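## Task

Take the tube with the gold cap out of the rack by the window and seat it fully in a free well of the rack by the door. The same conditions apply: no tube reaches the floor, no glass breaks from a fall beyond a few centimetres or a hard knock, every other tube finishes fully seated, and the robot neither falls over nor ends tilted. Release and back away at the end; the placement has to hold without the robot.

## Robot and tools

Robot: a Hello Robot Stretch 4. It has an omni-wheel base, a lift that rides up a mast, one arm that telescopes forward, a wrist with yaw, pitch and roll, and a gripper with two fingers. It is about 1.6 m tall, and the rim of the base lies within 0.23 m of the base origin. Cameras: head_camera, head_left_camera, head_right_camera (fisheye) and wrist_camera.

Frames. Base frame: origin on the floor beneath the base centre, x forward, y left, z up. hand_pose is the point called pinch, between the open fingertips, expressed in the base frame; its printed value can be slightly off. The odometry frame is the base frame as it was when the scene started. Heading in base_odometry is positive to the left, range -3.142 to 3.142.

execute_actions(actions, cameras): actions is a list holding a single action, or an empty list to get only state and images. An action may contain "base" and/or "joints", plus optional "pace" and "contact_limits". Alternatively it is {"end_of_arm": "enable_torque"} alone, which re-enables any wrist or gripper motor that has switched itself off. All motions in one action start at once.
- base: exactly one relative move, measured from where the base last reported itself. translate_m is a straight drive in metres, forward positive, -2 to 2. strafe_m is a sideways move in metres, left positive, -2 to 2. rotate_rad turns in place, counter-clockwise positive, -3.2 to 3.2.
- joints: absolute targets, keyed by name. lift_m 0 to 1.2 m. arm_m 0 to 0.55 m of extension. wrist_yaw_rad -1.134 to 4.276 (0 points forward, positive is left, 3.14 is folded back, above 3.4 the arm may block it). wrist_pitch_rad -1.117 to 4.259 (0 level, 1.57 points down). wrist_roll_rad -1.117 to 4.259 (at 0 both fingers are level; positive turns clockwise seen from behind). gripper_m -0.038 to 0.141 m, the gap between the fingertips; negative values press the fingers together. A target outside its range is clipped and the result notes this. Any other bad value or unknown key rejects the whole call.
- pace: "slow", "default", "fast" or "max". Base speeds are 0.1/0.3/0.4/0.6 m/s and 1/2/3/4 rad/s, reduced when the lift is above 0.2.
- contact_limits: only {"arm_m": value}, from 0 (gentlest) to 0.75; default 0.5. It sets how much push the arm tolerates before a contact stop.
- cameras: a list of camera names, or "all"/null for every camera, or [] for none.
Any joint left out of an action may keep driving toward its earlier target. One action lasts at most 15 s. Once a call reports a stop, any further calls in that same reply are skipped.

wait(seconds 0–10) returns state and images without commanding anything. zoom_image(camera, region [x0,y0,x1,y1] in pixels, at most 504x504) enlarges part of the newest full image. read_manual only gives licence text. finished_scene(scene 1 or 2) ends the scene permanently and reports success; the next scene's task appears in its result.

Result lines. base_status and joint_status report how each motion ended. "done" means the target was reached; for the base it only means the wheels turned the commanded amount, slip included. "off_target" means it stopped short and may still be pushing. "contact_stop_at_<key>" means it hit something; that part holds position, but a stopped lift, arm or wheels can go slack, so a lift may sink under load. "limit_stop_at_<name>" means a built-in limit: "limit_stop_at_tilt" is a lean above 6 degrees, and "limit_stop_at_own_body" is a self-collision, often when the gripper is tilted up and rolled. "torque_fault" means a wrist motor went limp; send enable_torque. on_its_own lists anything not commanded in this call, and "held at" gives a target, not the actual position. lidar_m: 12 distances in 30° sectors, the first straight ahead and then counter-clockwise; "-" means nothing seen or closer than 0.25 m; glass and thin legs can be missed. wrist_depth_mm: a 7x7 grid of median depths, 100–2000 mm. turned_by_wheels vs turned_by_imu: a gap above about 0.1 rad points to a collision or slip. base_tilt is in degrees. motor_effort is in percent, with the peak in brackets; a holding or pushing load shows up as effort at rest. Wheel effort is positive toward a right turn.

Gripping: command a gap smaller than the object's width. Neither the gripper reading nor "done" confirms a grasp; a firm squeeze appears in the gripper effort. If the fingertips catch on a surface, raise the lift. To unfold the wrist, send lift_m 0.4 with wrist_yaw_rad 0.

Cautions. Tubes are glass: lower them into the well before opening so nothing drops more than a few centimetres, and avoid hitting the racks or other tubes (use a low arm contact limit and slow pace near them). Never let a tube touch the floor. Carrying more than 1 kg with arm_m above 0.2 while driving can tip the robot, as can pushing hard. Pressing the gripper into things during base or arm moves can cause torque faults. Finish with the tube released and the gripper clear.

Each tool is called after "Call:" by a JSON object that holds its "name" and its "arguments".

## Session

Call:
{"name": "execute_actions", "arguments": {"actions": []}}

Scene clock: 0.00 s.
base_odometry: x=+0.000 y=+0.000 heading=+0.000 (m, m, rad; odometry frame)
turned_by_wheels: +0.000 (rad since the last result)
turned_by_imu: +0.000 (rad since the last result)
base_tilt: forward=+0.5 right=-0.1 (deg)
lidar_m: 1.57 1.37 1.37 1.71 1.05 1.06 1.34 1.78 1.82 2.47 1.58 1.60
base_status: not commanded
joint_positions: lift_m=+0.238 arm_m=+0.002 wrist_yaw_rad=+3.227 wrist_pitch_rad=-0.013 wrist_roll_rad=-0.009 gripper_m=+0.057
joint_status: not commanded
motor_effort: lift_m=+20 arm_m=-1 wrist_yaw_rad=+1 wrist_pitch_rad=-6 wrist_roll_rad=+0 gripper_m=-3 wheel_0=+0 wheel_1=+0 wheel_2=+0 (%)
hand_pose: x=-0.1219 y=+0.0624 z=+0.4204 quat_wxyz=(-0.043, +0.007, -0.004, +0.999) (m; base frame)
wrist_depth_mm: - 125 133 - - 1618 960 / - 108 134 - 1983 1618 946 / - 114 135 - 1983 1618 931 / 138 136 202 - 1576 1118 931 / 223 - - - 1397 1138 960 / 224 1430 193 1499 198 1138 931 / 225 946 1008 110 1025 991 960
pictures: head_camera, head_left_camera, head_right_camera, wrist_camera
camera_calibration (this result's frames):
wrist_camera: T_world_to_cam=[[-0.0784906, 0.996653, 0.0228421, -0.0847463], [0.00342965, 0.0231827, -0.999725, 0.47322], [-0.996909, -0.0783907, -0.00523779, 0.110241], [0, 0, 0, 1]] pos_world=[0.101626, 0.082134, 0.475603]
Images, in order (width x height): head_camera 420x560, head_left_camera 420x672, head_right_camera 420x672, wrist_camera 616x392.

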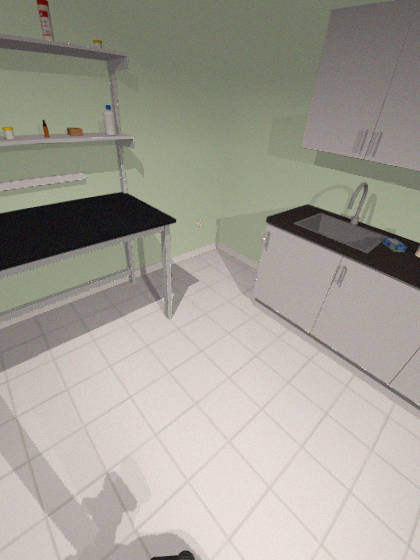

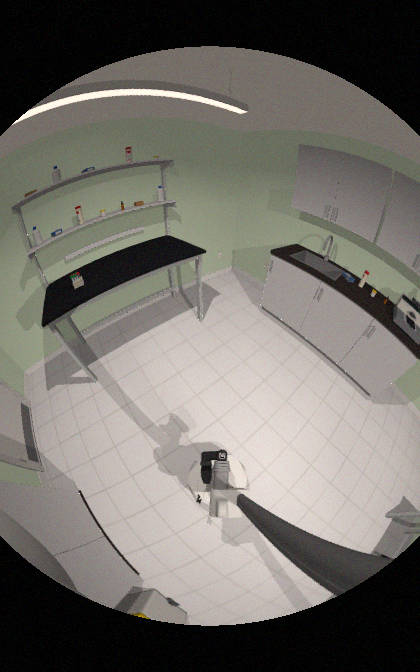

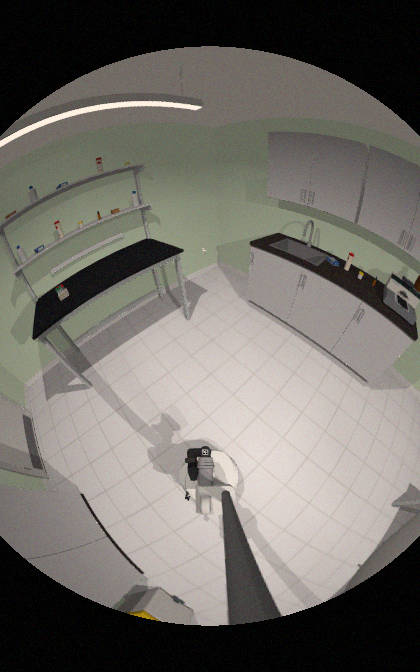

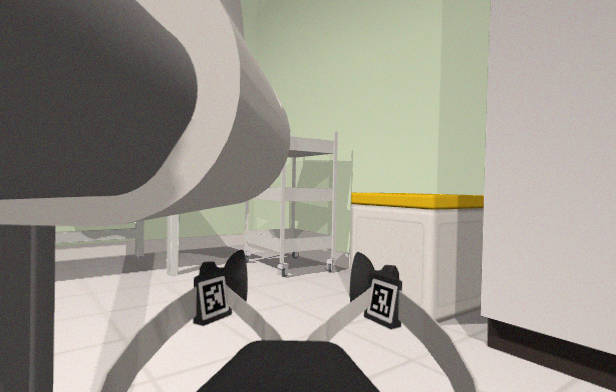

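Call:
{"name": "execute_actions", "arguments": {"actions": [{"base":{"rotate_rad":-2.4},"joints":{"lift_m":0.85,"wrist_yaw_rad":0,"wrist_pitch_rad":0.14}}]}}

Scene clock: 6.53 s.
base_odometry: x=+0.000 y=+0.000 heading=-2.400 (m, m, rad; odometry frame)
turned_by_wheels: -2.400 (rad since the last result)
turned_by_imu: -2.398 (rad since the last result)
base_tilt: forward=+0.6 right=-0.1 (deg)
lidar_m: 1.78 1.89 1.61 1.57 1.70 1.43 1.40 1.45 1.10 1.04 1.13 1.83
base_status: done
joint_positions: lift_m=+0.850 arm_m=+0.002 wrist_yaw_rad=+0.000 wrist_pitch_rad=+0.142 wrist_roll_rad=-0.009 gripper_m=+0.057
joint_status: all done
motor_effort: lift_m=+23(25) arm_m=-1(1) wrist_yaw_rad=+0(3) wrist_pitch_rad=-4(6) wrist_roll_rad=+0(0) gripper_m=-1(1) wheel_0=+1(6) wheel_1=+0(7) wheel_2=+0(8) (%)
hand_pose: x=+0.4586 y=-0.0873 z=+0.9871 quat_wxyz=(+0.997, -0.005, +0.071, +0.001) (m; base frame)
wrist_depth_mm: - - - - - - - / - - - - - - - / - - - - - - - / - - 1863 1983 1708 - - / - - - - - - - / - - 193 - 199 - 1808 / 1756 1661 1756 110 1756 1708 1661
pictures: head_camera, head_left_camera, head_right_camera, wrist_camera
camera_calibration (this result's frames):
wrist_camera: T_world_to_cam=[[-0.00326328, -0.999714, 0.0236979, -0.112605], [-0.159807, -0.0228721, -0.986883, 1.09944], [0.987143, -0.00700756, -0.159686, -0.071036], [0, 0, 0, 1]] pos_world=[0.245453, -0.0879238, 1.07634]
Images, in order (width x height): head_camera 420x560, head_left_camera 420x672, head_right_camera 420x672, wrist_camera 616x392.

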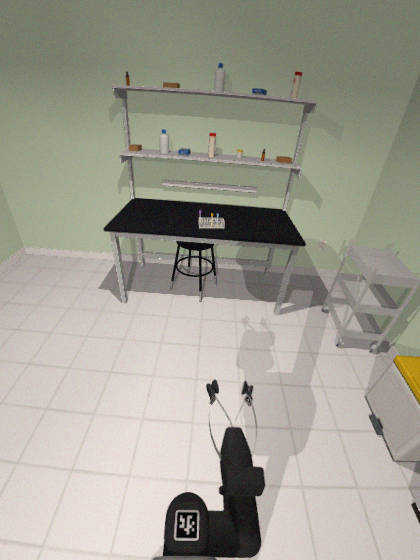

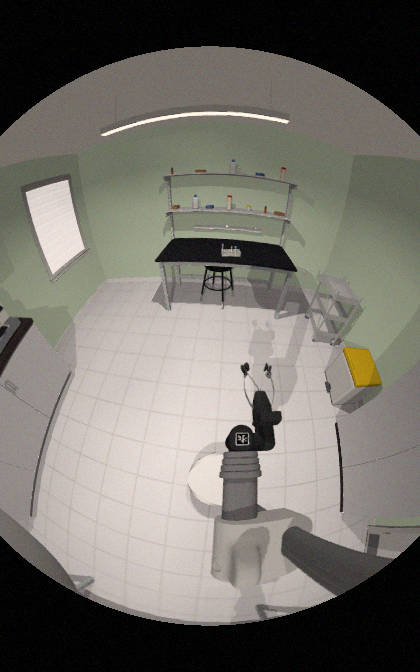

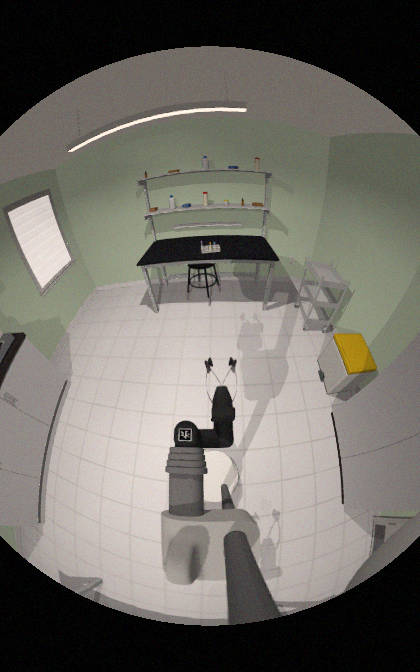

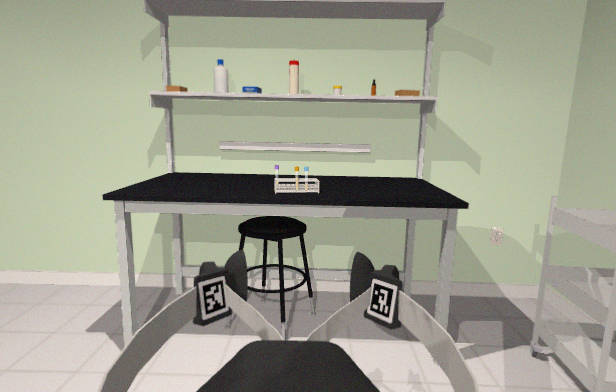

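Call:
{"name": "execute_actions", "arguments": {"actions": [{"base":{"translate_m":1.3},"joints":{"lift_m":0.82},"pace":"fast"}]}}

Call:
{"name": "zoom_image", "arguments": {"camera": "wrist_camera", "region": [180, 160, 420, 392]}}

Scene clock: 16.03 s.
base_odometry: x=-0.959 y=-0.878 heading=-2.400 (m, m, rad; odometry frame)
turned_by_wheels: +0.000 (rad since the last result)
turned_by_imu: +0.000 (rad since the last result)
base_tilt: forward=+0.5 right=-0.1 (deg)
lidar_m: 0.50 0.52 0.76 1.91 1.65 2.31 3.37 1.54 1.21 1.15 0.70 0.52
base_status: done
joint_positions: lift_m=+0.820 arm_m=+0.002 wrist_yaw_rad=+0.000 wrist_pitch_rad=+0.142 wrist_roll_rad=-0.009 gripper_m=+0.057
joint_status: all done
motor_effort: lift_m=+19(21) arm_m=-1(1) wrist_yaw_rad=+0(0) wrist_pitch_rad=-4(6) wrist_roll_rad=+0(0) gripper_m=-2(2) wheel_0=-1(6) wheel_1=-1(4) wheel_2=+1(8) (%)
hand_pose: x=+0.4586 y=-0.0873 z=+0.9575 quat_wxyz=(+0.997, -0.005, +0.071, +0.000) (m; base frame)
wrist_depth_mm: 798 788 878 788 842 831 809 / 1060 1025 1025 1025 1025 1025 1008 / 1078 1060 1078 1042 1042 1042 1042 / 1098 1118 1098 1078 1078 1078 1078 / 809 831 842 842 866 878 878 / 574 585 193 496 198 603 609 / 445 427 452 110 455 442 469
pictures: head_camera, head_left_camera, head_right_camera, wrist_camera
camera_calibration (this result's frames):
wrist_camera: T_world_to_cam=[[-0.00342431, -0.999713, 0.023698, -0.111875], [-0.159821, -0.0228464, -0.986882, 1.0702], [0.98714, -0.00716685, -0.159697, -0.0757554], [0, 0, 0, 1]] pos_world=[0.245439, -0.0879355, 1.04672]
Images, in order (width x height): head_camera 420x560, head_left_camera 420x672, head_right_camera 420x672, wrist_camera 616x392.

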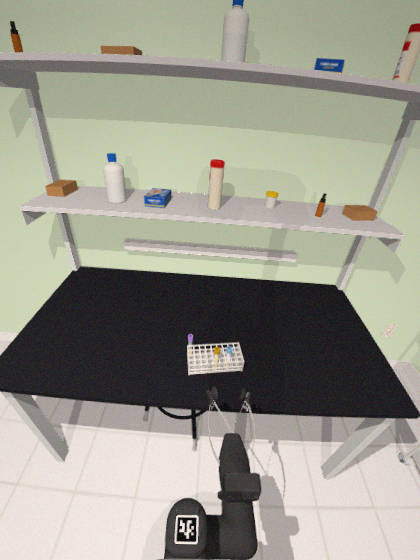

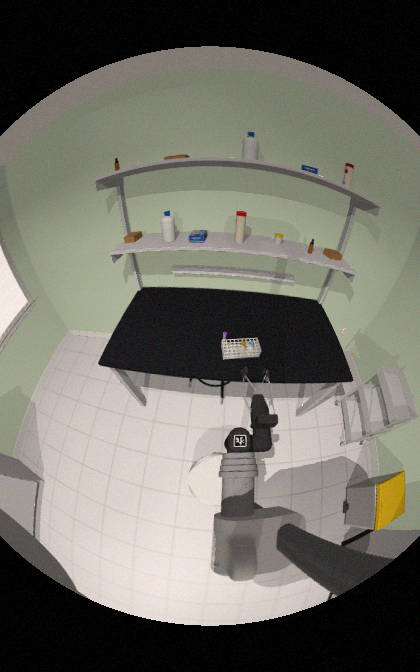

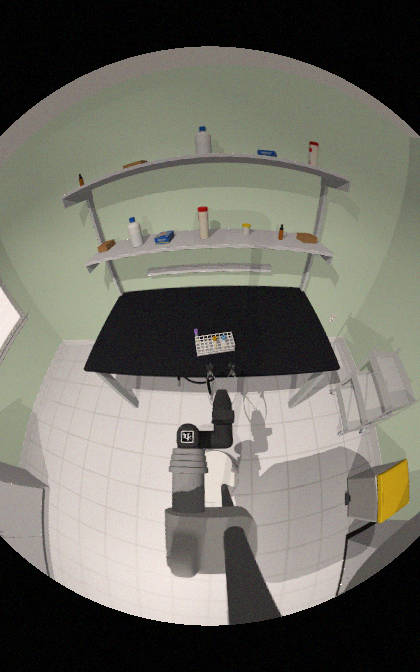

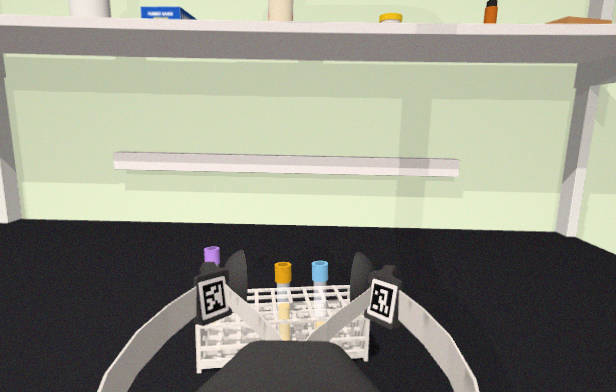

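Region (180, 160, 420, 392) of wrist_camera's 616x392 image, scaled by 2.100; it fills the top 487 rows of this view, and the rest is white.

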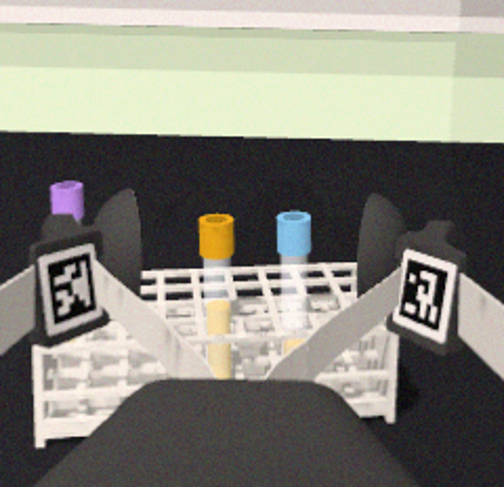

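Call:
{"name": "execute_actions", "arguments": {"actions": [{"base":{"strafe_m":0.24},"joints":{"wrist_yaw_rad":-0.8,"arm_m":0.29,"gripper_m":0.035}}]}}

Call:
{"name": "zoom_image", "arguments": {"camera": "head_camera", "region": [220, 300, 340, 420]}}

Scene clock: 60.37 s.
base_odometry: x=-0.796 y=-1.055 heading=-2.400 (m, m, rad; odometry frame)
turned_by_wheels: +0.000 (rad since the last result)
turned_by_imu: +0.001 (rad since the last result)
base_tilt: forward=+0.6 right=-0.1 (deg)
lidar_m: 0.52 0.55 1.92 1.87 1.42 1.96 3.38 1.87 1.47 1.38 0.72 0.54
base_status: done
joint_positions: lift_m=+0.820 arm_m=+0.289 wrist_yaw_rad=-0.800 wrist_pitch_rad=+0.142 wrist_roll_rad=-0.009 gripper_m=+0.035
joint_status: all done
motor_effort: lift_m=+19(19) arm_m=+5(4) wrist_yaw_rad=+0(7) wrist_pitch_rad=-5(7) wrist_roll_rad=+0(0) gripper_m=-3(0) wheel_0=+1(7) wheel_1=-1(7) wheel_2=+1(1) (%)
hand_pose: x=+0.5962 y=-0.2657 z=+0.9575 quat_wxyz=(+0.919, +0.023, +0.067, -0.388) (m; base frame)
wrist_depth_mm: 683 699 683 854 1464 1661 1430 / 723 820 976 1138 1430 1661 1430 / 732 831 976 1205 1576 1661 1499 / 715 854 1008 1205 1661 1756 1499 / 741 820 831 854 854 866 1255 / 569 580 190 436 195 609 647 / 439 407 413 110 449 449 750
pictures: head_camera, head_left_camera, head_right_camera, wrist_camera
camera_calibration (this result's frames):
wrist_camera: T_world_to_cam=[[-0.719544, -0.694042, 0.0236981, 0.218465], [-0.127733, 0.0987294, -0.986882, 1.1013], [0.682598, -0.713133, -0.159692, -0.218916], [0, 0, 0, 1]] pos_world=[0.4473, -0.113223, 1.04671]
Images, in order (width x height): head_camera 420x560, head_left_camera 420x672, head_right_camera 420x672, wrist_camera 616x392.

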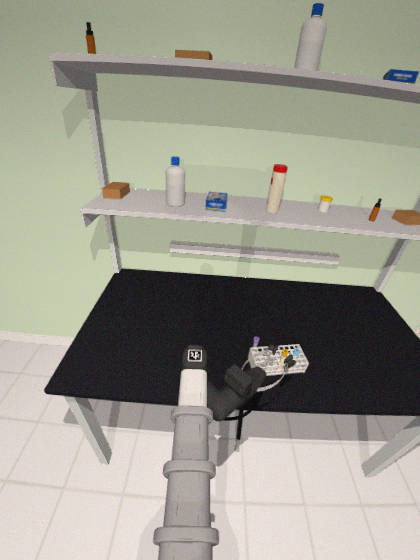

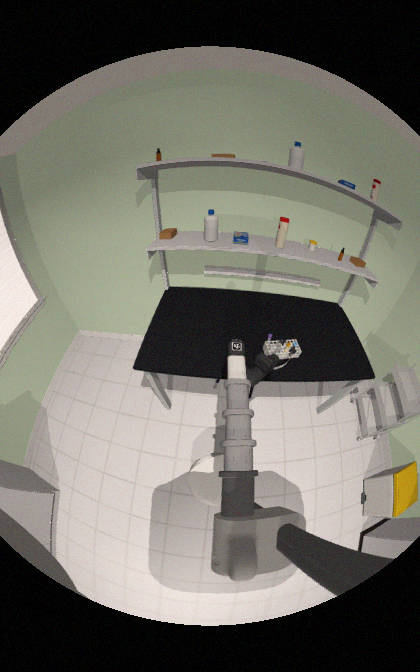

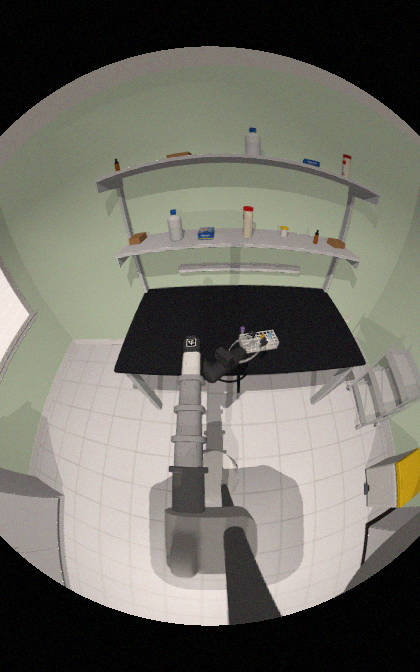

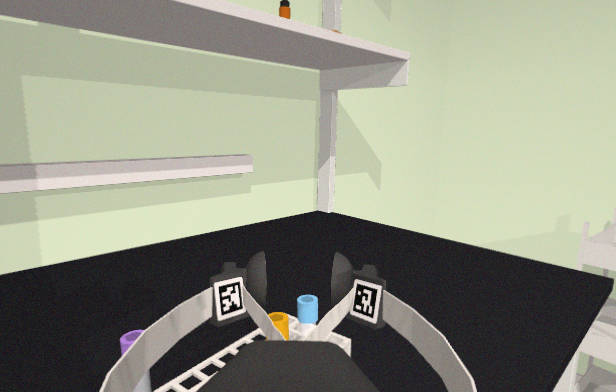

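Region (220, 300, 340, 420) of head_camera's 420x560 image, scaled by 4.200, with more detail than that image has.

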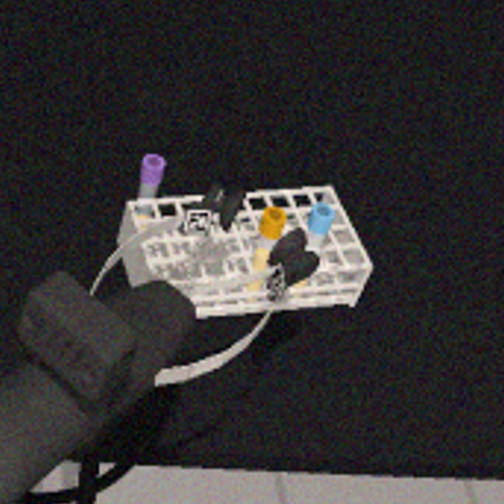

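Call:
{"name": "execute_actions", "arguments": {"actions": [{"base":{"strafe_m":0.012},"joints":{"arm_m":0.301},"pace":"slow"}], "cameras": []}}

Call:
{"name": "execute_actions", "arguments": {"actions": [{"joints":{"lift_m":0.765},"pace":"slow"}], "cameras": ["wrist_camera","head_camera"]}}

Call:
{"name": "zoom_image", "arguments": {"camera": "head_camera", "region": [230, 310, 330, 410]}}

Scene clock: 71.03 s.
base_odometry: x=-0.788 y=-1.064 heading=-2.400 (m, m, rad; odometry frame)
turned_by_wheels: +0.000 (rad since the last result)
turned_by_imu: +0.001 (rad since the last result)
base_tilt: forward=+0.6 right=-0.1 (deg)
lidar_m: 0.50 0.53 1.89 1.87 1.40 1.93 3.38 1.90 1.47 1.40 0.71 0.53
base_status: done
joint_positions: lift_m=+0.820 arm_m=+0.300 wrist_yaw_rad=-0.800 wrist_pitch_rad=+0.142 wrist_roll_rad=-0.009 gripper_m=+0.035
joint_status: all done
motor_effort: lift_m=+18(19) arm_m=+6(6) wrist_yaw_rad=+0(0) wrist_pitch_rad=-5(5) wrist_roll_rad=-1(1) gripper_m=-5(1) wheel_0=+0(4) wheel_1=+0(7) wheel_2=+0(0) (%)
hand_pose: x=+0.6072 y=-0.2657 z=+0.9575 quat_wxyz=(+0.919, +0.023, +0.067, -0.388) (m; base frame)
wrist_depth_mm: 668 699 683 854 1430 1661 1464 / 707 820 960 1098 1397 1708 1430 / 723 820 976 1205 1537 1756 1499 / 723 831 1008 1205 1618 1756 1464 / 732 820 831 854 866 891 1336 / 574 580 191 442 195 609 615 / 442 407 445 110 433 452 512
pictures: none
No camera images: the call's "cameras" was empty. Leave "cameras" out to get every camera's image.

Scene clock: 72.37 s.
base_odometry: x=-0.788 y=-1.064 heading=-2.400 (m, m, rad; odometry frame)
turned_by_wheels: +0.000 (rad since the last result)
turned_by_imu: +0.000 (rad since the last result)
base_tilt: forward=+0.6 right=-0.1 (deg)
lidar_m: 0.52 0.55 1.91 1.87 1.40 1.93 3.38 1.89 1.47 1.39 0.73 0.53
base_status: not commanded
joint_positions: lift_m=+0.765 arm_m=+0.300 wrist_yaw_rad=-0.800 wrist_pitch_rad=+0.142 wrist_roll_rad=-0.009 gripper_m=+0.035
joint_status: all done
motor_effort: lift_m=+18(18) arm_m=+6(6) wrist_yaw_rad=+0(0) wrist_pitch_rad=-7(5) wrist_roll_rad=+0(0) gripper_m=-3(1) wheel_0=+0(0) wheel_1=+0(0) wheel_2=+0(0) (%)
hand_pose: x=+0.6072 y=-0.2657 z=+0.9026 quat_wxyz=(+0.919, +0.023, +0.067, -0.388) (m; base frame)
wrist_depth_mm: 699 788 891 878 1078 1708 1464 / 707 820 946 1160 1499 1661 1464 / 699 798 946 1205 1576 1756 1499 / 741 854 991 1160 1499 1708 1499 / 647 661 668 627 691 699 723 / 459 462 191 351 195 484 521 / 355 271 294 110 357 362 759
pictures: head_camera, wrist_camera
camera_calibration (this result's frames):
wrist_camera: T_world_to_cam=[[-0.719544, -0.694042, 0.0236982, 0.227661], [-0.127733, 0.0987295, -0.986882, 1.04852], [0.682598, -0.713133, -0.159692, -0.235172], [0, 0, 0, 1]] pos_world=[0.458271, -0.113223, 0.991815]
Images, in order (width x height): head_camera 420x560, wrist_camera 616x392.

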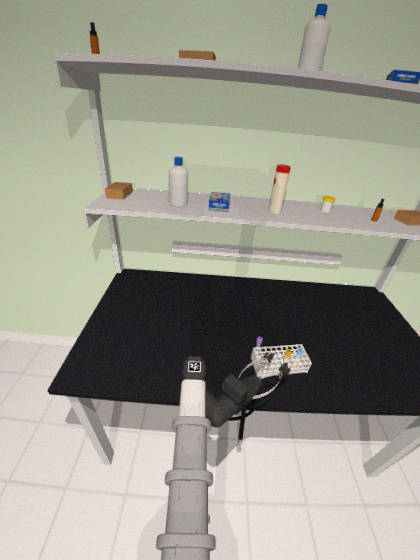

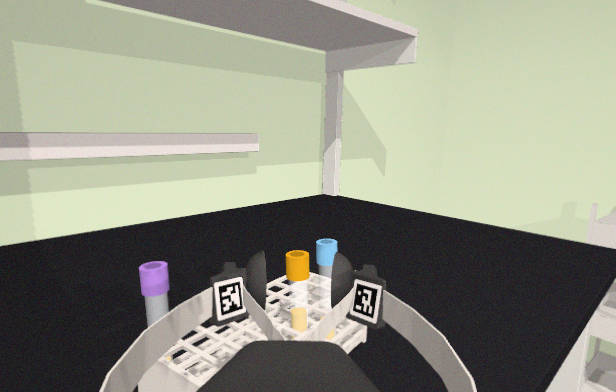

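Region (230, 310, 330, 410) of head_camera's 420x560 image, scaled by 5.040, with more detail than that image has.

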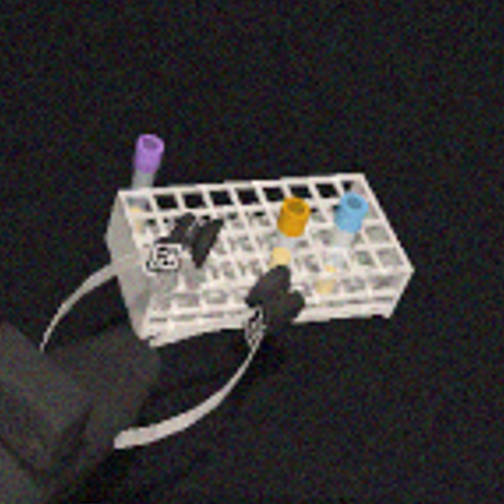

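Call:
{"name": "execute_actions", "arguments": {"actions": [{"base":{"strafe_m":-0.029},"joints":{"arm_m":0.329},"pace":"slow"}], "cameras": ["wrist_camera","head_camera"]}}

Call:
{"name": "zoom_image", "arguments": {"camera": "head_camera", "region": [230, 310, 330, 410]}}

Call:
{"name": "zoom_image", "arguments": {"camera": "wrist_camera", "region": [200, 200, 400, 392]}}

Scene clock: 97.80 s.
base_odometry: x=-0.808 y=-1.043 heading=-2.400 (m, m, rad; odometry frame)
turned_by_wheels: +0.000 (rad since the last result)
turned_by_imu: +0.001 (rad since the last result)
base_tilt: forward=+0.6 right=-0.1 (deg)
lidar_m: 0.52 0.54 1.93 1.87 1.44 1.99 2.78 1.82 1.45 1.36 0.73 0.52
base_status: done
joint_positions: lift_m=+0.765 arm_m=+0.328 wrist_yaw_rad=-0.800 wrist_pitch_rad=+0.142 wrist_roll_rad=-0.009 gripper_m=+0.035
joint_status: all done
motor_effort: lift_m=+18(18) arm_m=+6(6) wrist_yaw_rad=+0(0) wrist_pitch_rad=-6(5) wrist_roll_rad=+1(0) gripper_m=+0(3) wheel_0=+2(6) wheel_1=-2(6) wheel_2=+0(0) (%)
hand_pose: x=+0.6352 y=-0.2657 z=+0.9026 quat_wxyz=(+0.919, +0.023, +0.067, -0.388) (m; base frame)
wrist_depth_mm: 676 768 866 866 960 1618 1430 / 683 788 931 1118 1464 1618 1499 / 683 759 917 1138 1537 1708 1464 / 707 820 946 1118 1499 1661 1430 / 654 654 661 683 699 707 715 / 455 413 190 329 195 480 488 / 353 254 294 110 349 359 392
pictures: head_camera, wrist_camera
camera_calibration (this result's frames):
wrist_camera: T_world_to_cam=[[-0.719544, -0.694042, 0.0236981, 0.247803], [-0.127733, 0.0987296, -0.986882, 1.05209], [0.682598, -0.713133, -0.159693, -0.254281], [0, 0, 0, 1]] pos_world=[0.486264, -0.113223, 0.991815]
Images, in order (width x height): head_camera 420x560, wrist_camera 616x392.

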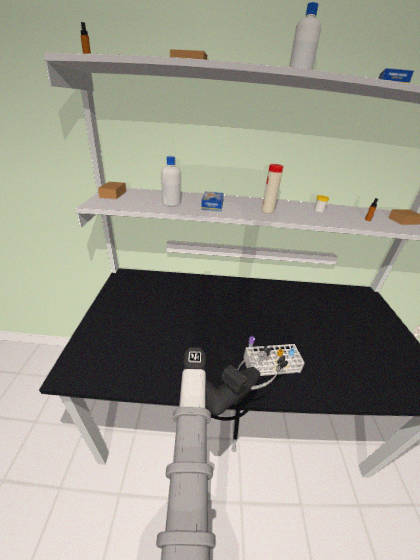

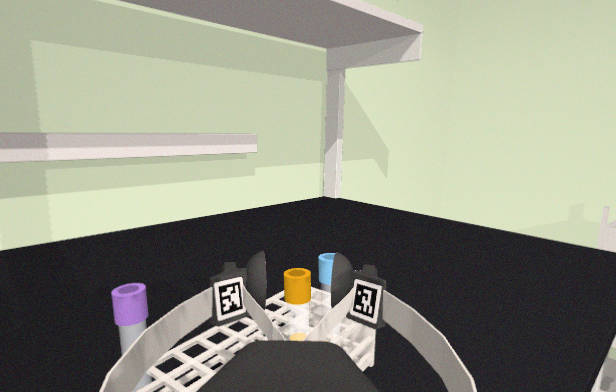

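Region (230, 310, 330, 410) of head_camera's 420x560 image, scaled by 5.040, with more detail than that image has.

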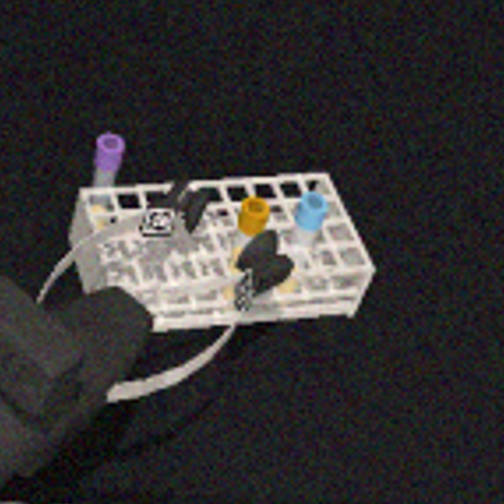

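Region (200, 200, 400, 392) of wrist_camera's 616x392 image, scaled by 2.520; it fills the top 484 rows of this view, and the rest is white.

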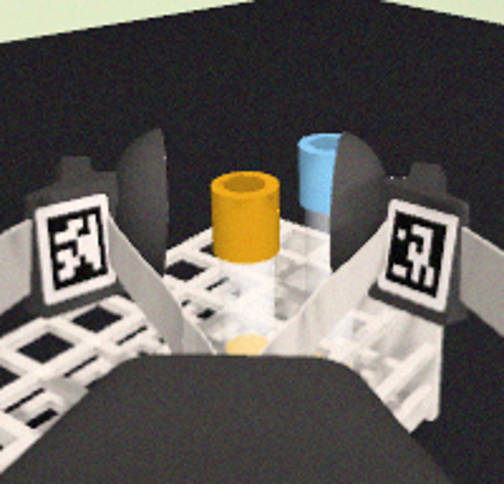

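Call:
{"name": "execute_actions", "arguments": {"actions": [{"base":{"strafe_m":-0.02},"joints":{"arm_m":0.349,"lift_m":0.759,"gripper_m":0.03},"pace":"slow"}], "cameras": ["wrist_camera","head_camera"]}}

Call:
{"name": "zoom_image", "arguments": {"camera": "head_camera", "region": [230, 310, 330, 410]}}

Call:
{"name": "zoom_image", "arguments": {"camera": "wrist_camera", "region": [200, 200, 400, 392]}}

Scene clock: 116.50 s.
base_odometry: x=-0.821 y=-1.028 heading=-2.400 (m, m, rad; odometry frame)
turned_by_wheels: +0.000 (rad since the last result)
turned_by_imu: +0.001 (rad since the last result)
base_tilt: forward=+0.6 right=-0.1 (deg)
lidar_m: 0.52 0.54 1.92 1.83 1.44 2.00 3.37 1.83 1.42 1.33 0.71 0.53
base_status: done
joint_positions: lift_m=+0.759 arm_m=+0.348 wrist_yaw_rad=-0.800 wrist_pitch_rad=+0.142 wrist_roll_rad=-0.009 gripper_m=+0.030
joint_status: all done
motor_effort: lift_m=+17(17) arm_m=+6(4) wrist_yaw_rad=+1(0) wrist_pitch_rad=-7(6) wrist_roll_rad=+0(0) gripper_m=-5(2) wheel_0=+1(4) wheel_1=+0(5) wheel_2=+0(0) (%)
hand_pose: x=+0.6552 y=-0.2657 z=+0.8966 quat_wxyz=(+0.919, +0.023, +0.067, -0.388) (m; base frame)
wrist_depth_mm: 661 759 854 917 917 1576 1397 / 668 768 917 1098 1397 1618 1430 / 661 759 891 1138 1499 1661 1430 / 691 798 917 1078 1464 1661 1430 / 627 640 647 661 668 676 699 / 442 424 190 234 192 469 477 / 345 239 282 110 336 353 362
pictures: head_camera, wrist_camera
camera_calibration (this result's frames):
wrist_camera: T_world_to_cam=[[-0.719544, -0.694042, 0.0236982, 0.262341], [-0.127733, 0.0987295, -0.986882, 1.04873], [0.682598, -0.713133, -0.159693, -0.268895], [0, 0, 0, 1]] pos_world=[0.506271, -0.113223, 0.985816]
Images, in order (width x height): head_camera 420x560, wrist_camera 616x392.

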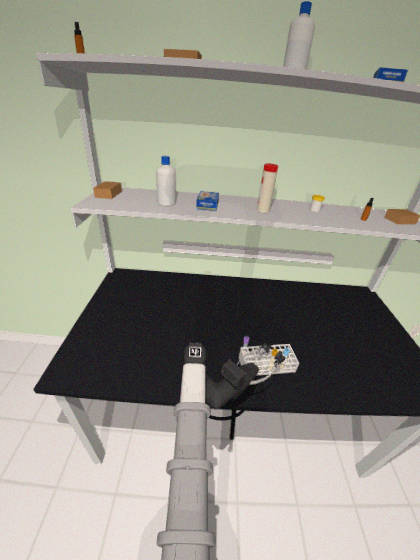

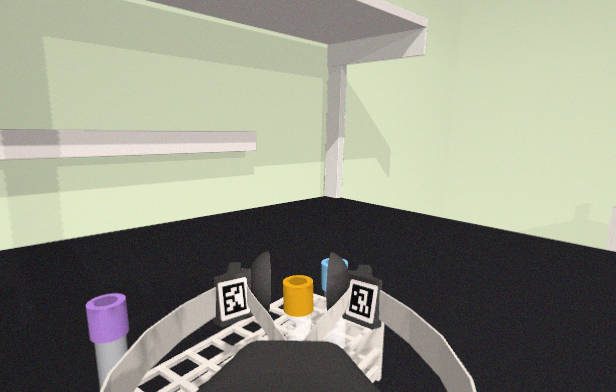

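Region (230, 310, 330, 410) of head_camera's 420x560 image, scaled by 5.040, with more detail than that image has.

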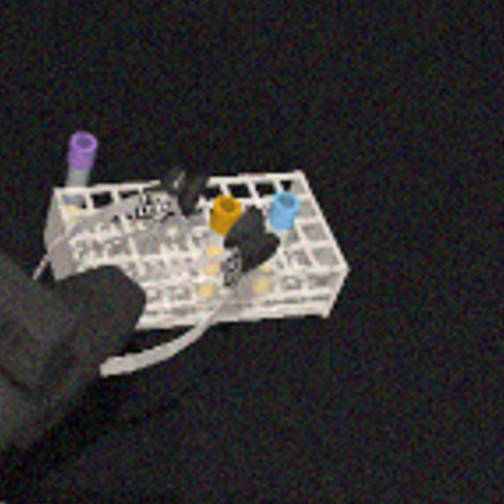

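Region (200, 200, 400, 392) of wrist_camera's 616x392 image, scaled by 2.520; it fills the top 484 rows of this view, and the rest is white.

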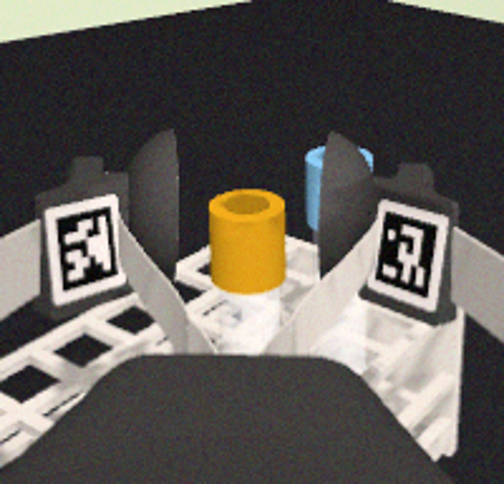

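Call:
{"name": "execute_actions", "arguments": {"actions": [{"joints":{"gripper_m":0.0},"pace":"slow"}], "cameras": ["wrist_camera"]}}

Call:
{"name": "execute_actions", "arguments": {"actions": [{"joints":{"lift_m":0.785},"pace":"slow"}], "cameras": ["wrist_camera","head_camera"]}}

Call:
{"name": "zoom_image", "arguments": {"camera": "head_camera", "region": [230, 310, 330, 410]}}

Scene clock: 125.90 s.
base_odometry: x=-0.821 y=-1.028 heading=-2.400 (m, m, rad; odometry frame)
turned_by_wheels: +0.000 (rad since the last result)
turned_by_imu: +0.001 (rad since the last result)
base_tilt: forward=+0.6 right=-0.1 (deg)
lidar_m: 0.50 0.55 1.93 1.85 1.47 2.00 3.40 1.83 1.42 1.34 0.72 0.52
base_status: not commanded
joint_positions: lift_m=+0.759 arm_m=+0.348 wrist_yaw_rad=-0.800 wrist_pitch_rad=+0.142 wrist_roll_rad=-0.009 gripper_m=+0.000
joint_status: all done
motor_effort: lift_m=+18(17) arm_m=+6(5) wrist_yaw_rad=+0(0) wrist_pitch_rad=-6(6) wrist_roll_rad=+0(2) gripper_m=-13(8) wheel_0=+1(1) wheel_1=+0(0) wheel_2=+0(0) (%)
hand_pose: x=+0.6552 y=-0.2657 z=+0.8966 quat_wxyz=(+0.919, +0.023, +0.067, -0.388) (m; base frame)
wrist_depth_mm: 661 750 842 917 931 1618 1397 / 661 778 904 1098 1397 1618 1397 / 654 750 891 1138 1430 1661 1464 / 699 809 931 1078 1464 1708 1464 / 640 634 647 654 668 691 699 / 445 424 187 214 185 469 477 / 345 202 282 110 336 345 364
pictures: wrist_camera
camera_calibration (this result's frames):
wrist_camera: T_world_to_cam=[[-0.719544, -0.694042, 0.0236984, 0.262341], [-0.127739, 0.0987354, -0.986881, 1.04873], [0.682597, -0.713132, -0.159701, -0.268887], [0, 0, 0, 1]] pos_world=[0.506271, -0.113223, 0.985815]
Images, in order (width x height): wrist_camera 616x392.

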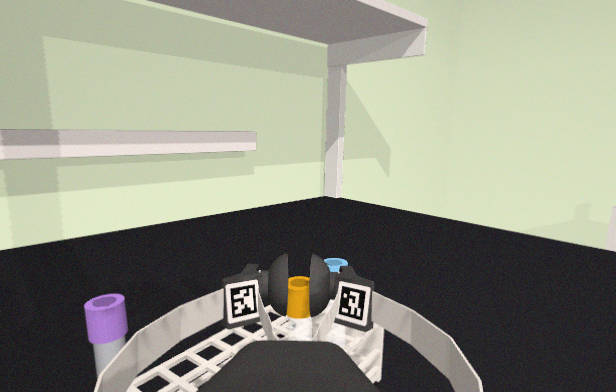

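Scene clock: 126.90 s.
base_odometry: x=-0.821 y=-1.028 heading=-2.400 (m, m, rad; odometry frame)
turned_by_wheels: +0.000 (rad since the last result)
turned_by_imu: +0.000 (rad since the last result)
base_tilt: forward=+0.6 right=-0.1 (deg)
lidar_m: 0.51 0.55 1.92 1.88 1.47 2.01 3.39 1.83 1.44 1.34 0.71 0.53
base_status: not commanded
joint_positions: lift_m=+0.785 arm_m=+0.348 wrist_yaw_rad=-0.800 wrist_pitch_rad=+0.142 wrist_roll_rad=-0.009 gripper_m=+0.000
joint_status: all done
motor_effort: lift_m=+24(23) arm_m=+6(5) wrist_yaw_rad=+0(0) wrist_pitch_rad=-6(5) wrist_roll_rad=+1(0) gripper_m=-9(8) wheel_0=+1(1) wheel_1=+0(0) wheel_2=+0(0) (%)
hand_pose: x=+0.6552 y=-0.2657 z=+0.9221 quat_wxyz=(+0.919, +0.023, +0.067, -0.388) (m; base frame)
wrist_depth_mm: 661 750 820 809 946 1618 1397 / 668 768 904 1098 1366 1708 1430 / 654 759 891 1118 1464 1661 1464 / 691 788 931 1138 1499 1708 1464 / 676 715 723 741 741 768 1205 / 500 500 187 214 186 525 535 / 384 205 389 110 366 384 404
pictures: head_camera, wrist_camera
camera_calibration (this result's frames):
wrist_camera: T_world_to_cam=[[-0.719543, -0.694044, 0.0236986, 0.261736], [-0.12781, 0.0988089, -0.986864, 1.07394], [0.682585, -0.71312, -0.159803, -0.264708], [0, 0, 0, 1]] pos_world=[0.506276, -0.113227, 1.01132]
Images, in order (width x height): head_camera 420x560, wrist_camera 616x392.

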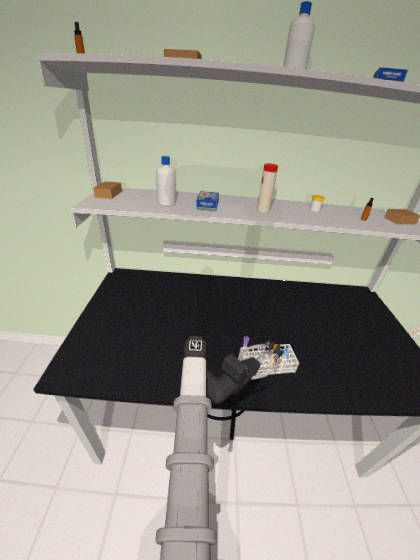

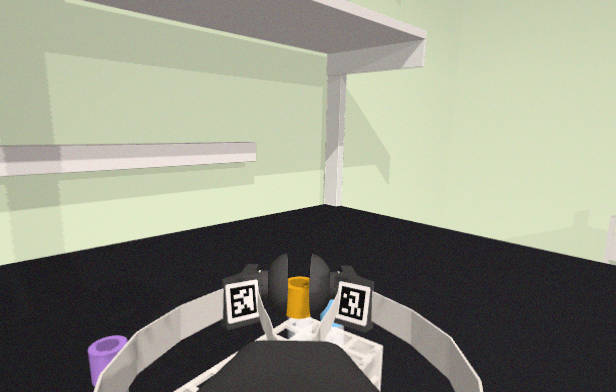

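Region (230, 310, 330, 410) of head_camera's 420x560 image, scaled by 5.040, with more detail than that image has.

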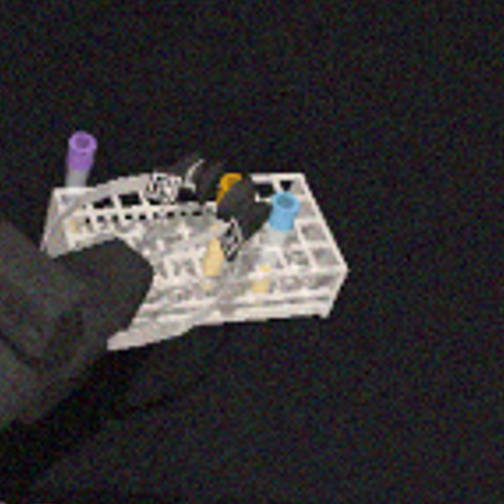

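Call:
{"name": "execute_actions", "arguments": {"actions": [{"joints":{"lift_m":0.85},"pace":"slow"}], "cameras": []}}

Call:
{"name": "execute_actions", "arguments": {"actions": [{"joints":{"gripper_m":-0.012,"arm_m":0.01},"pace":"slow"}]}}

Call:
{"name": "zoom_image", "arguments": {"camera": "head_camera", "region": [250, 390, 370, 510]}}

Scene clock: 134.07 s.
base_odometry: x=-0.821 y=-1.028 heading=-2.400 (m, m, rad; odometry frame)
turned_by_wheels: +0.000 (rad since the last result)
turned_by_imu: +0.001 (rad since the last result)
base_tilt: forward=+0.6 right=-0.1 (deg)
lidar_m: 0.51 0.54 1.93 1.86 1.44 1.99 3.37 1.81 1.42 1.33 0.72 0.54
base_status: not commanded
joint_positions: lift_m=+0.850 arm_m=+0.348 wrist_yaw_rad=-0.800 wrist_pitch_rad=+0.142 wrist_roll_rad=-0.009 gripper_m=+0.000
joint_status: all done
motor_effort: lift_m=+23(25) arm_m=+6(6) wrist_yaw_rad=+0(1) wrist_pitch_rad=-5(6) wrist_roll_rad=+1(0) gripper_m=-9(7) wheel_0=+1(1) wheel_1=-1(0) wheel_2=+0(0) (%)
hand_pose: x=+0.6552 y=-0.2657 z=+0.9871 quat_wxyz=(+0.919, +0.023, +0.067, -0.388) (m; base frame)
wrist_depth_mm: 591 569 621 878 1336 1576 1430 / 668 768 891 1060 991 1618 1430 / 683 778 917 1118 1464 1708 1430 / 654 768 904 1138 1537 1661 1499 / 699 798 917 931 960 1708 1499 / 627 640 187 214 186 668 683 / 492 452 496 110 484 488 521
pictures: none
No camera images: the call's "cameras" was empty. Leave "cameras" out to get every camera's image.

Scene clock: 138.73 s.
base_odometry: x=-0.821 y=-1.028 heading=-2.400 (m, m, rad; odometry frame)
turned_by_wheels: +0.000 (rad since the last result)
turned_by_imu: +0.001 (rad since the last result)
base_tilt: forward=+0.5 right=-0.1 (deg)
lidar_m: 0.51 0.55 1.92 1.86 1.47 2.00 3.38 1.82 1.43 1.36 0.72 0.52
base_status: not commanded
joint_positions: lift_m=+0.850 arm_m=+0.011 wrist_yaw_rad=-0.800 wrist_pitch_rad=+0.142 wrist_roll_rad=-0.009 gripper_m=-0.012
joint_status: all done
motor_effort: lift_m=+23(23) arm_m=-6(3) wrist_yaw_rad=+0(0) wrist_pitch_rad=-7(6) wrist_roll_rad=+0(0) gripper_m=-15(11) wheel_0=+2(1) wheel_1=+0(0) wheel_2=+0(0) (%)
hand_pose: x=+0.3182 y=-0.2657 z=+0.9871 quat_wxyz=(+0.919, +0.023, +0.067, -0.388) (m; base frame)
wrist_depth_mm: 878 1042 1255 1537 1808 1618 1397 / 931 1078 1205 1537 1863 1618 1430 / 960 1118 1336 1618 1921 1708 1430 / 976 1138 1281 1618 1921 1708 1430 / 917 931 904 931 960 1661 1308 / 640 554 184 228 183 1464 1397 / 445 455 500 110 1661 1464 1205
pictures: head_camera, head_left_camera, head_right_camera, wrist_camera
camera_calibration (this result's frames):
wrist_camera: T_world_to_cam=[[-0.719554, -0.694032, 0.0236985, 0.0177308], [-0.127809, 0.098811, -0.986864, 1.095], [0.682574, -0.713131, -0.159803, -0.0243065], [0, 0, 0, 1]] pos_world=[0.1693, -0.113226, 1.07632]
Images, in order (width x height): head_camera 420x560, head_left_camera 420x672, head_right_camera 420x672, wrist_camera 616x392.

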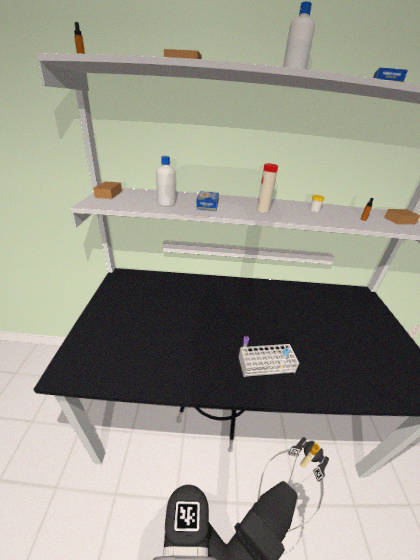

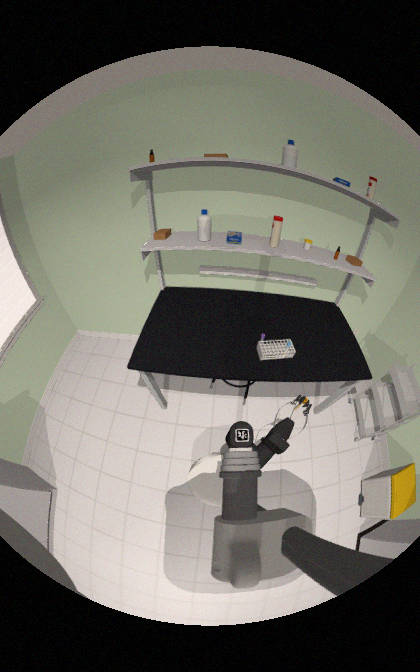

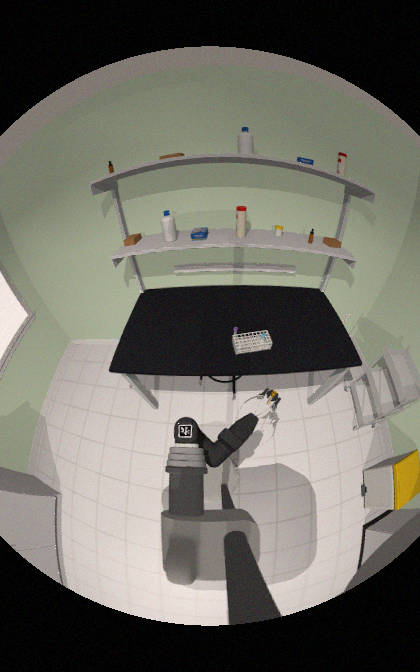

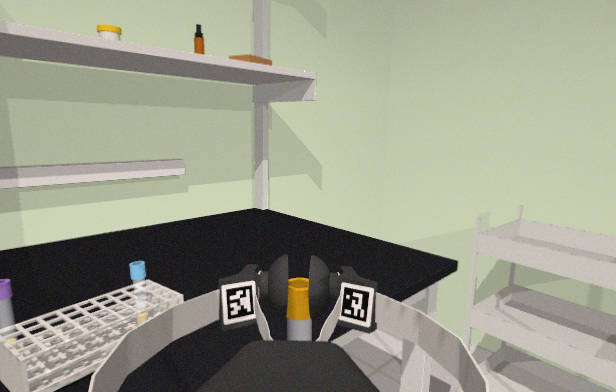

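Region (250, 390, 370, 510) of head_camera's 420x560 image, scaled by 4.200, with more detail than that image has.

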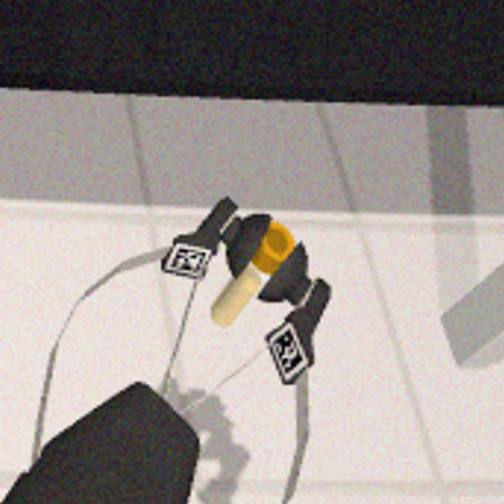

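Call:
{"name": "execute_actions", "arguments": {"actions": [{"base":{"rotate_rad":-3.0},"joints":{"wrist_yaw_rad":-0.5}}], "cameras": ["head_camera"]}}

Call:
{"name": "execute_actions", "arguments": {"actions": [{"base":{"translate_m":2.0},"pace":"fast"}]}}

Scene clock: 160.83 s.
base_odometry: x=-0.821 y=-1.028 heading=+0.883 (m, m, rad; odometry frame)
turned_by_wheels: -3.000 (rad since the last result)
turned_by_imu: -2.998 (rad since the last result)
base_tilt: forward=+0.5 right=-0.1 (deg)
lidar_m: 2.66 1.58 1.41 1.34 0.63 0.52 0.51 0.60 1.91 1.45 1.49 2.52
base_status: done
joint_positions: lift_m=+0.850 arm_m=+0.011 wrist_yaw_rad=-0.500 wrist_pitch_rad=+0.142 wrist_roll_rad=-0.009 gripper_m=-0.012
joint_status: all done
motor_effort: lift_m=+23(23) arm_m=-5(6) wrist_yaw_rad=+1(8) wrist_pitch_rad=-7(6) wrist_roll_rad=+0(0) gripper_m=-12(16) wheel_0=+0(5) wheel_1=-1(9) wheel_2=+0(7) (%)
hand_pose: x=+0.3906 y=-0.2136 z=+0.9871 quat_wxyz=(+0.967, +0.013, +0.070, -0.246) (m; base frame)
wrist_depth_mm: - - - - - - 1618 / - - - - - - 1921 / - - - - - - 1983 / - - - - - 1756 1430 / - - - - - 1756 1397 / - - 184 229 183 1808 1397 / 1708 1618 1708 110 1756 1618 1397
pictures: head_camera
Images, in order (width x height): head_camera 420x560.

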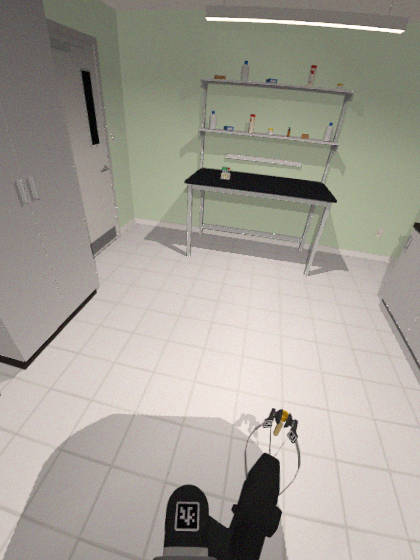

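Scene clock: 167.30 s.
base_odometry: x=+0.448 y=+0.518 heading=+0.884 (m, m, rad; odometry frame)
turned_by_wheels: +0.000 (rad since the last result)
turned_by_imu: -0.001 (rad since the last result)
base_tilt: forward=+0.5 right=-0.1 (deg)
lidar_m: 0.71 1.59 1.34 0.92 1.02 1.80 2.90 2.09 1.75 1.73 0.87 0.71
base_status: done
joint_positions: lift_m=+0.850 arm_m=+0.011 wrist_yaw_rad=-0.500 wrist_pitch_rad=+0.142 wrist_roll_rad=-0.009 gripper_m=-0.012
joint_status: not commanded
motor_effort: lift_m=+23(23) arm_m=-6(6) wrist_yaw_rad=+1(1) wrist_pitch_rad=-6(6) wrist_roll_rad=+1(0) gripper_m=-11(15) wheel_0=+1(6) wheel_1=+1(5) wheel_2=+0(9) (%)
hand_pose: x=+0.3906 y=-0.2136 z=+0.9871 quat_wxyz=(+0.967, +0.013, +0.070, -0.246) (m; base frame)
wrist_depth_mm: 1060 1118 1182 1160 1281 1255 1661 / 1098 1160 1229 1336 1430 1537 1708 / 1118 1182 1281 1336 1499 1576 1756 / 788 723 820 854 866 891 917 / 496 521 564 580 661 750 1863 / 1098 1229 183 228 183 1708 1921 / 1205 1255 1397 110 1618 1661 1863
pictures: head_camera, head_left_camera, head_right_camera, wrist_camera
camera_calibration (this result's frames):
wrist_camera: T_world_to_cam=[[-0.482539, -0.875554, 0.0237016, -0.0254178], [-0.151308, 0.0566749, -0.986861, 1.09932], [0.862706, -0.479785, -0.159826, -0.0569955], [0, 0, 0, 1]] pos_world=[0.203242, -0.111904, 1.07637]
Images, in order (width x height): head_camera 420x560, head_left_camera 420x672, head_right_camera 420x672, wrist_camera 616x392.

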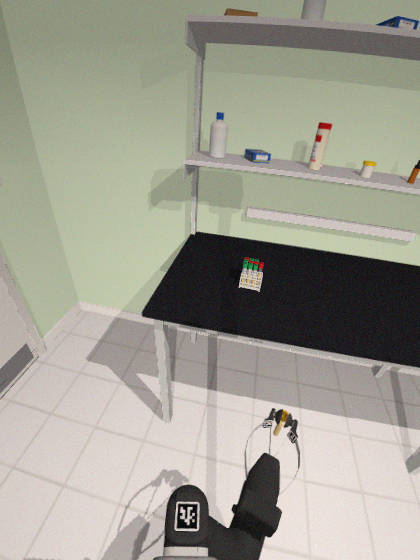

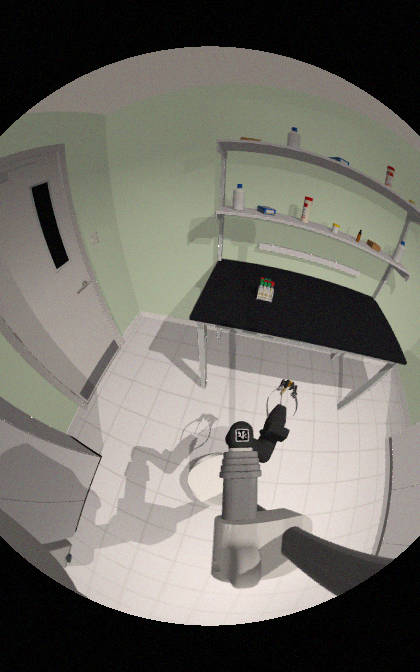

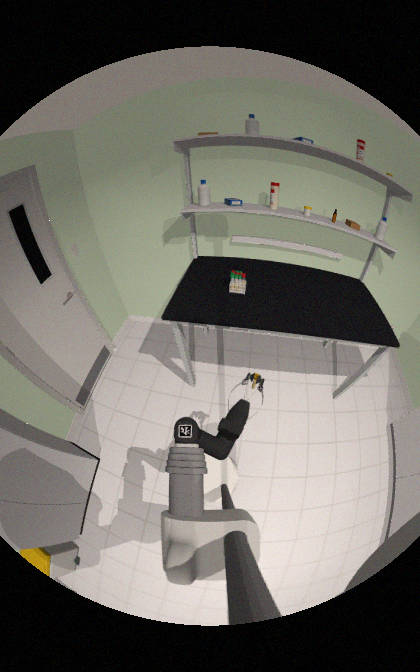

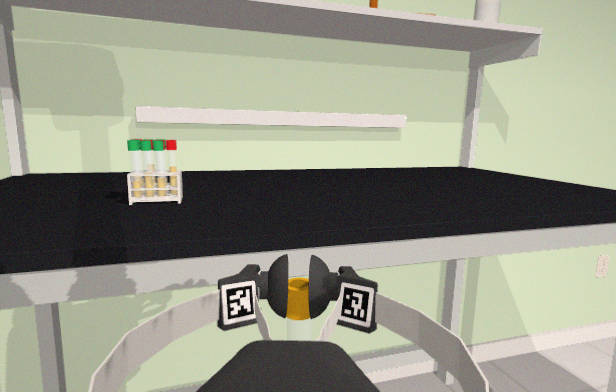

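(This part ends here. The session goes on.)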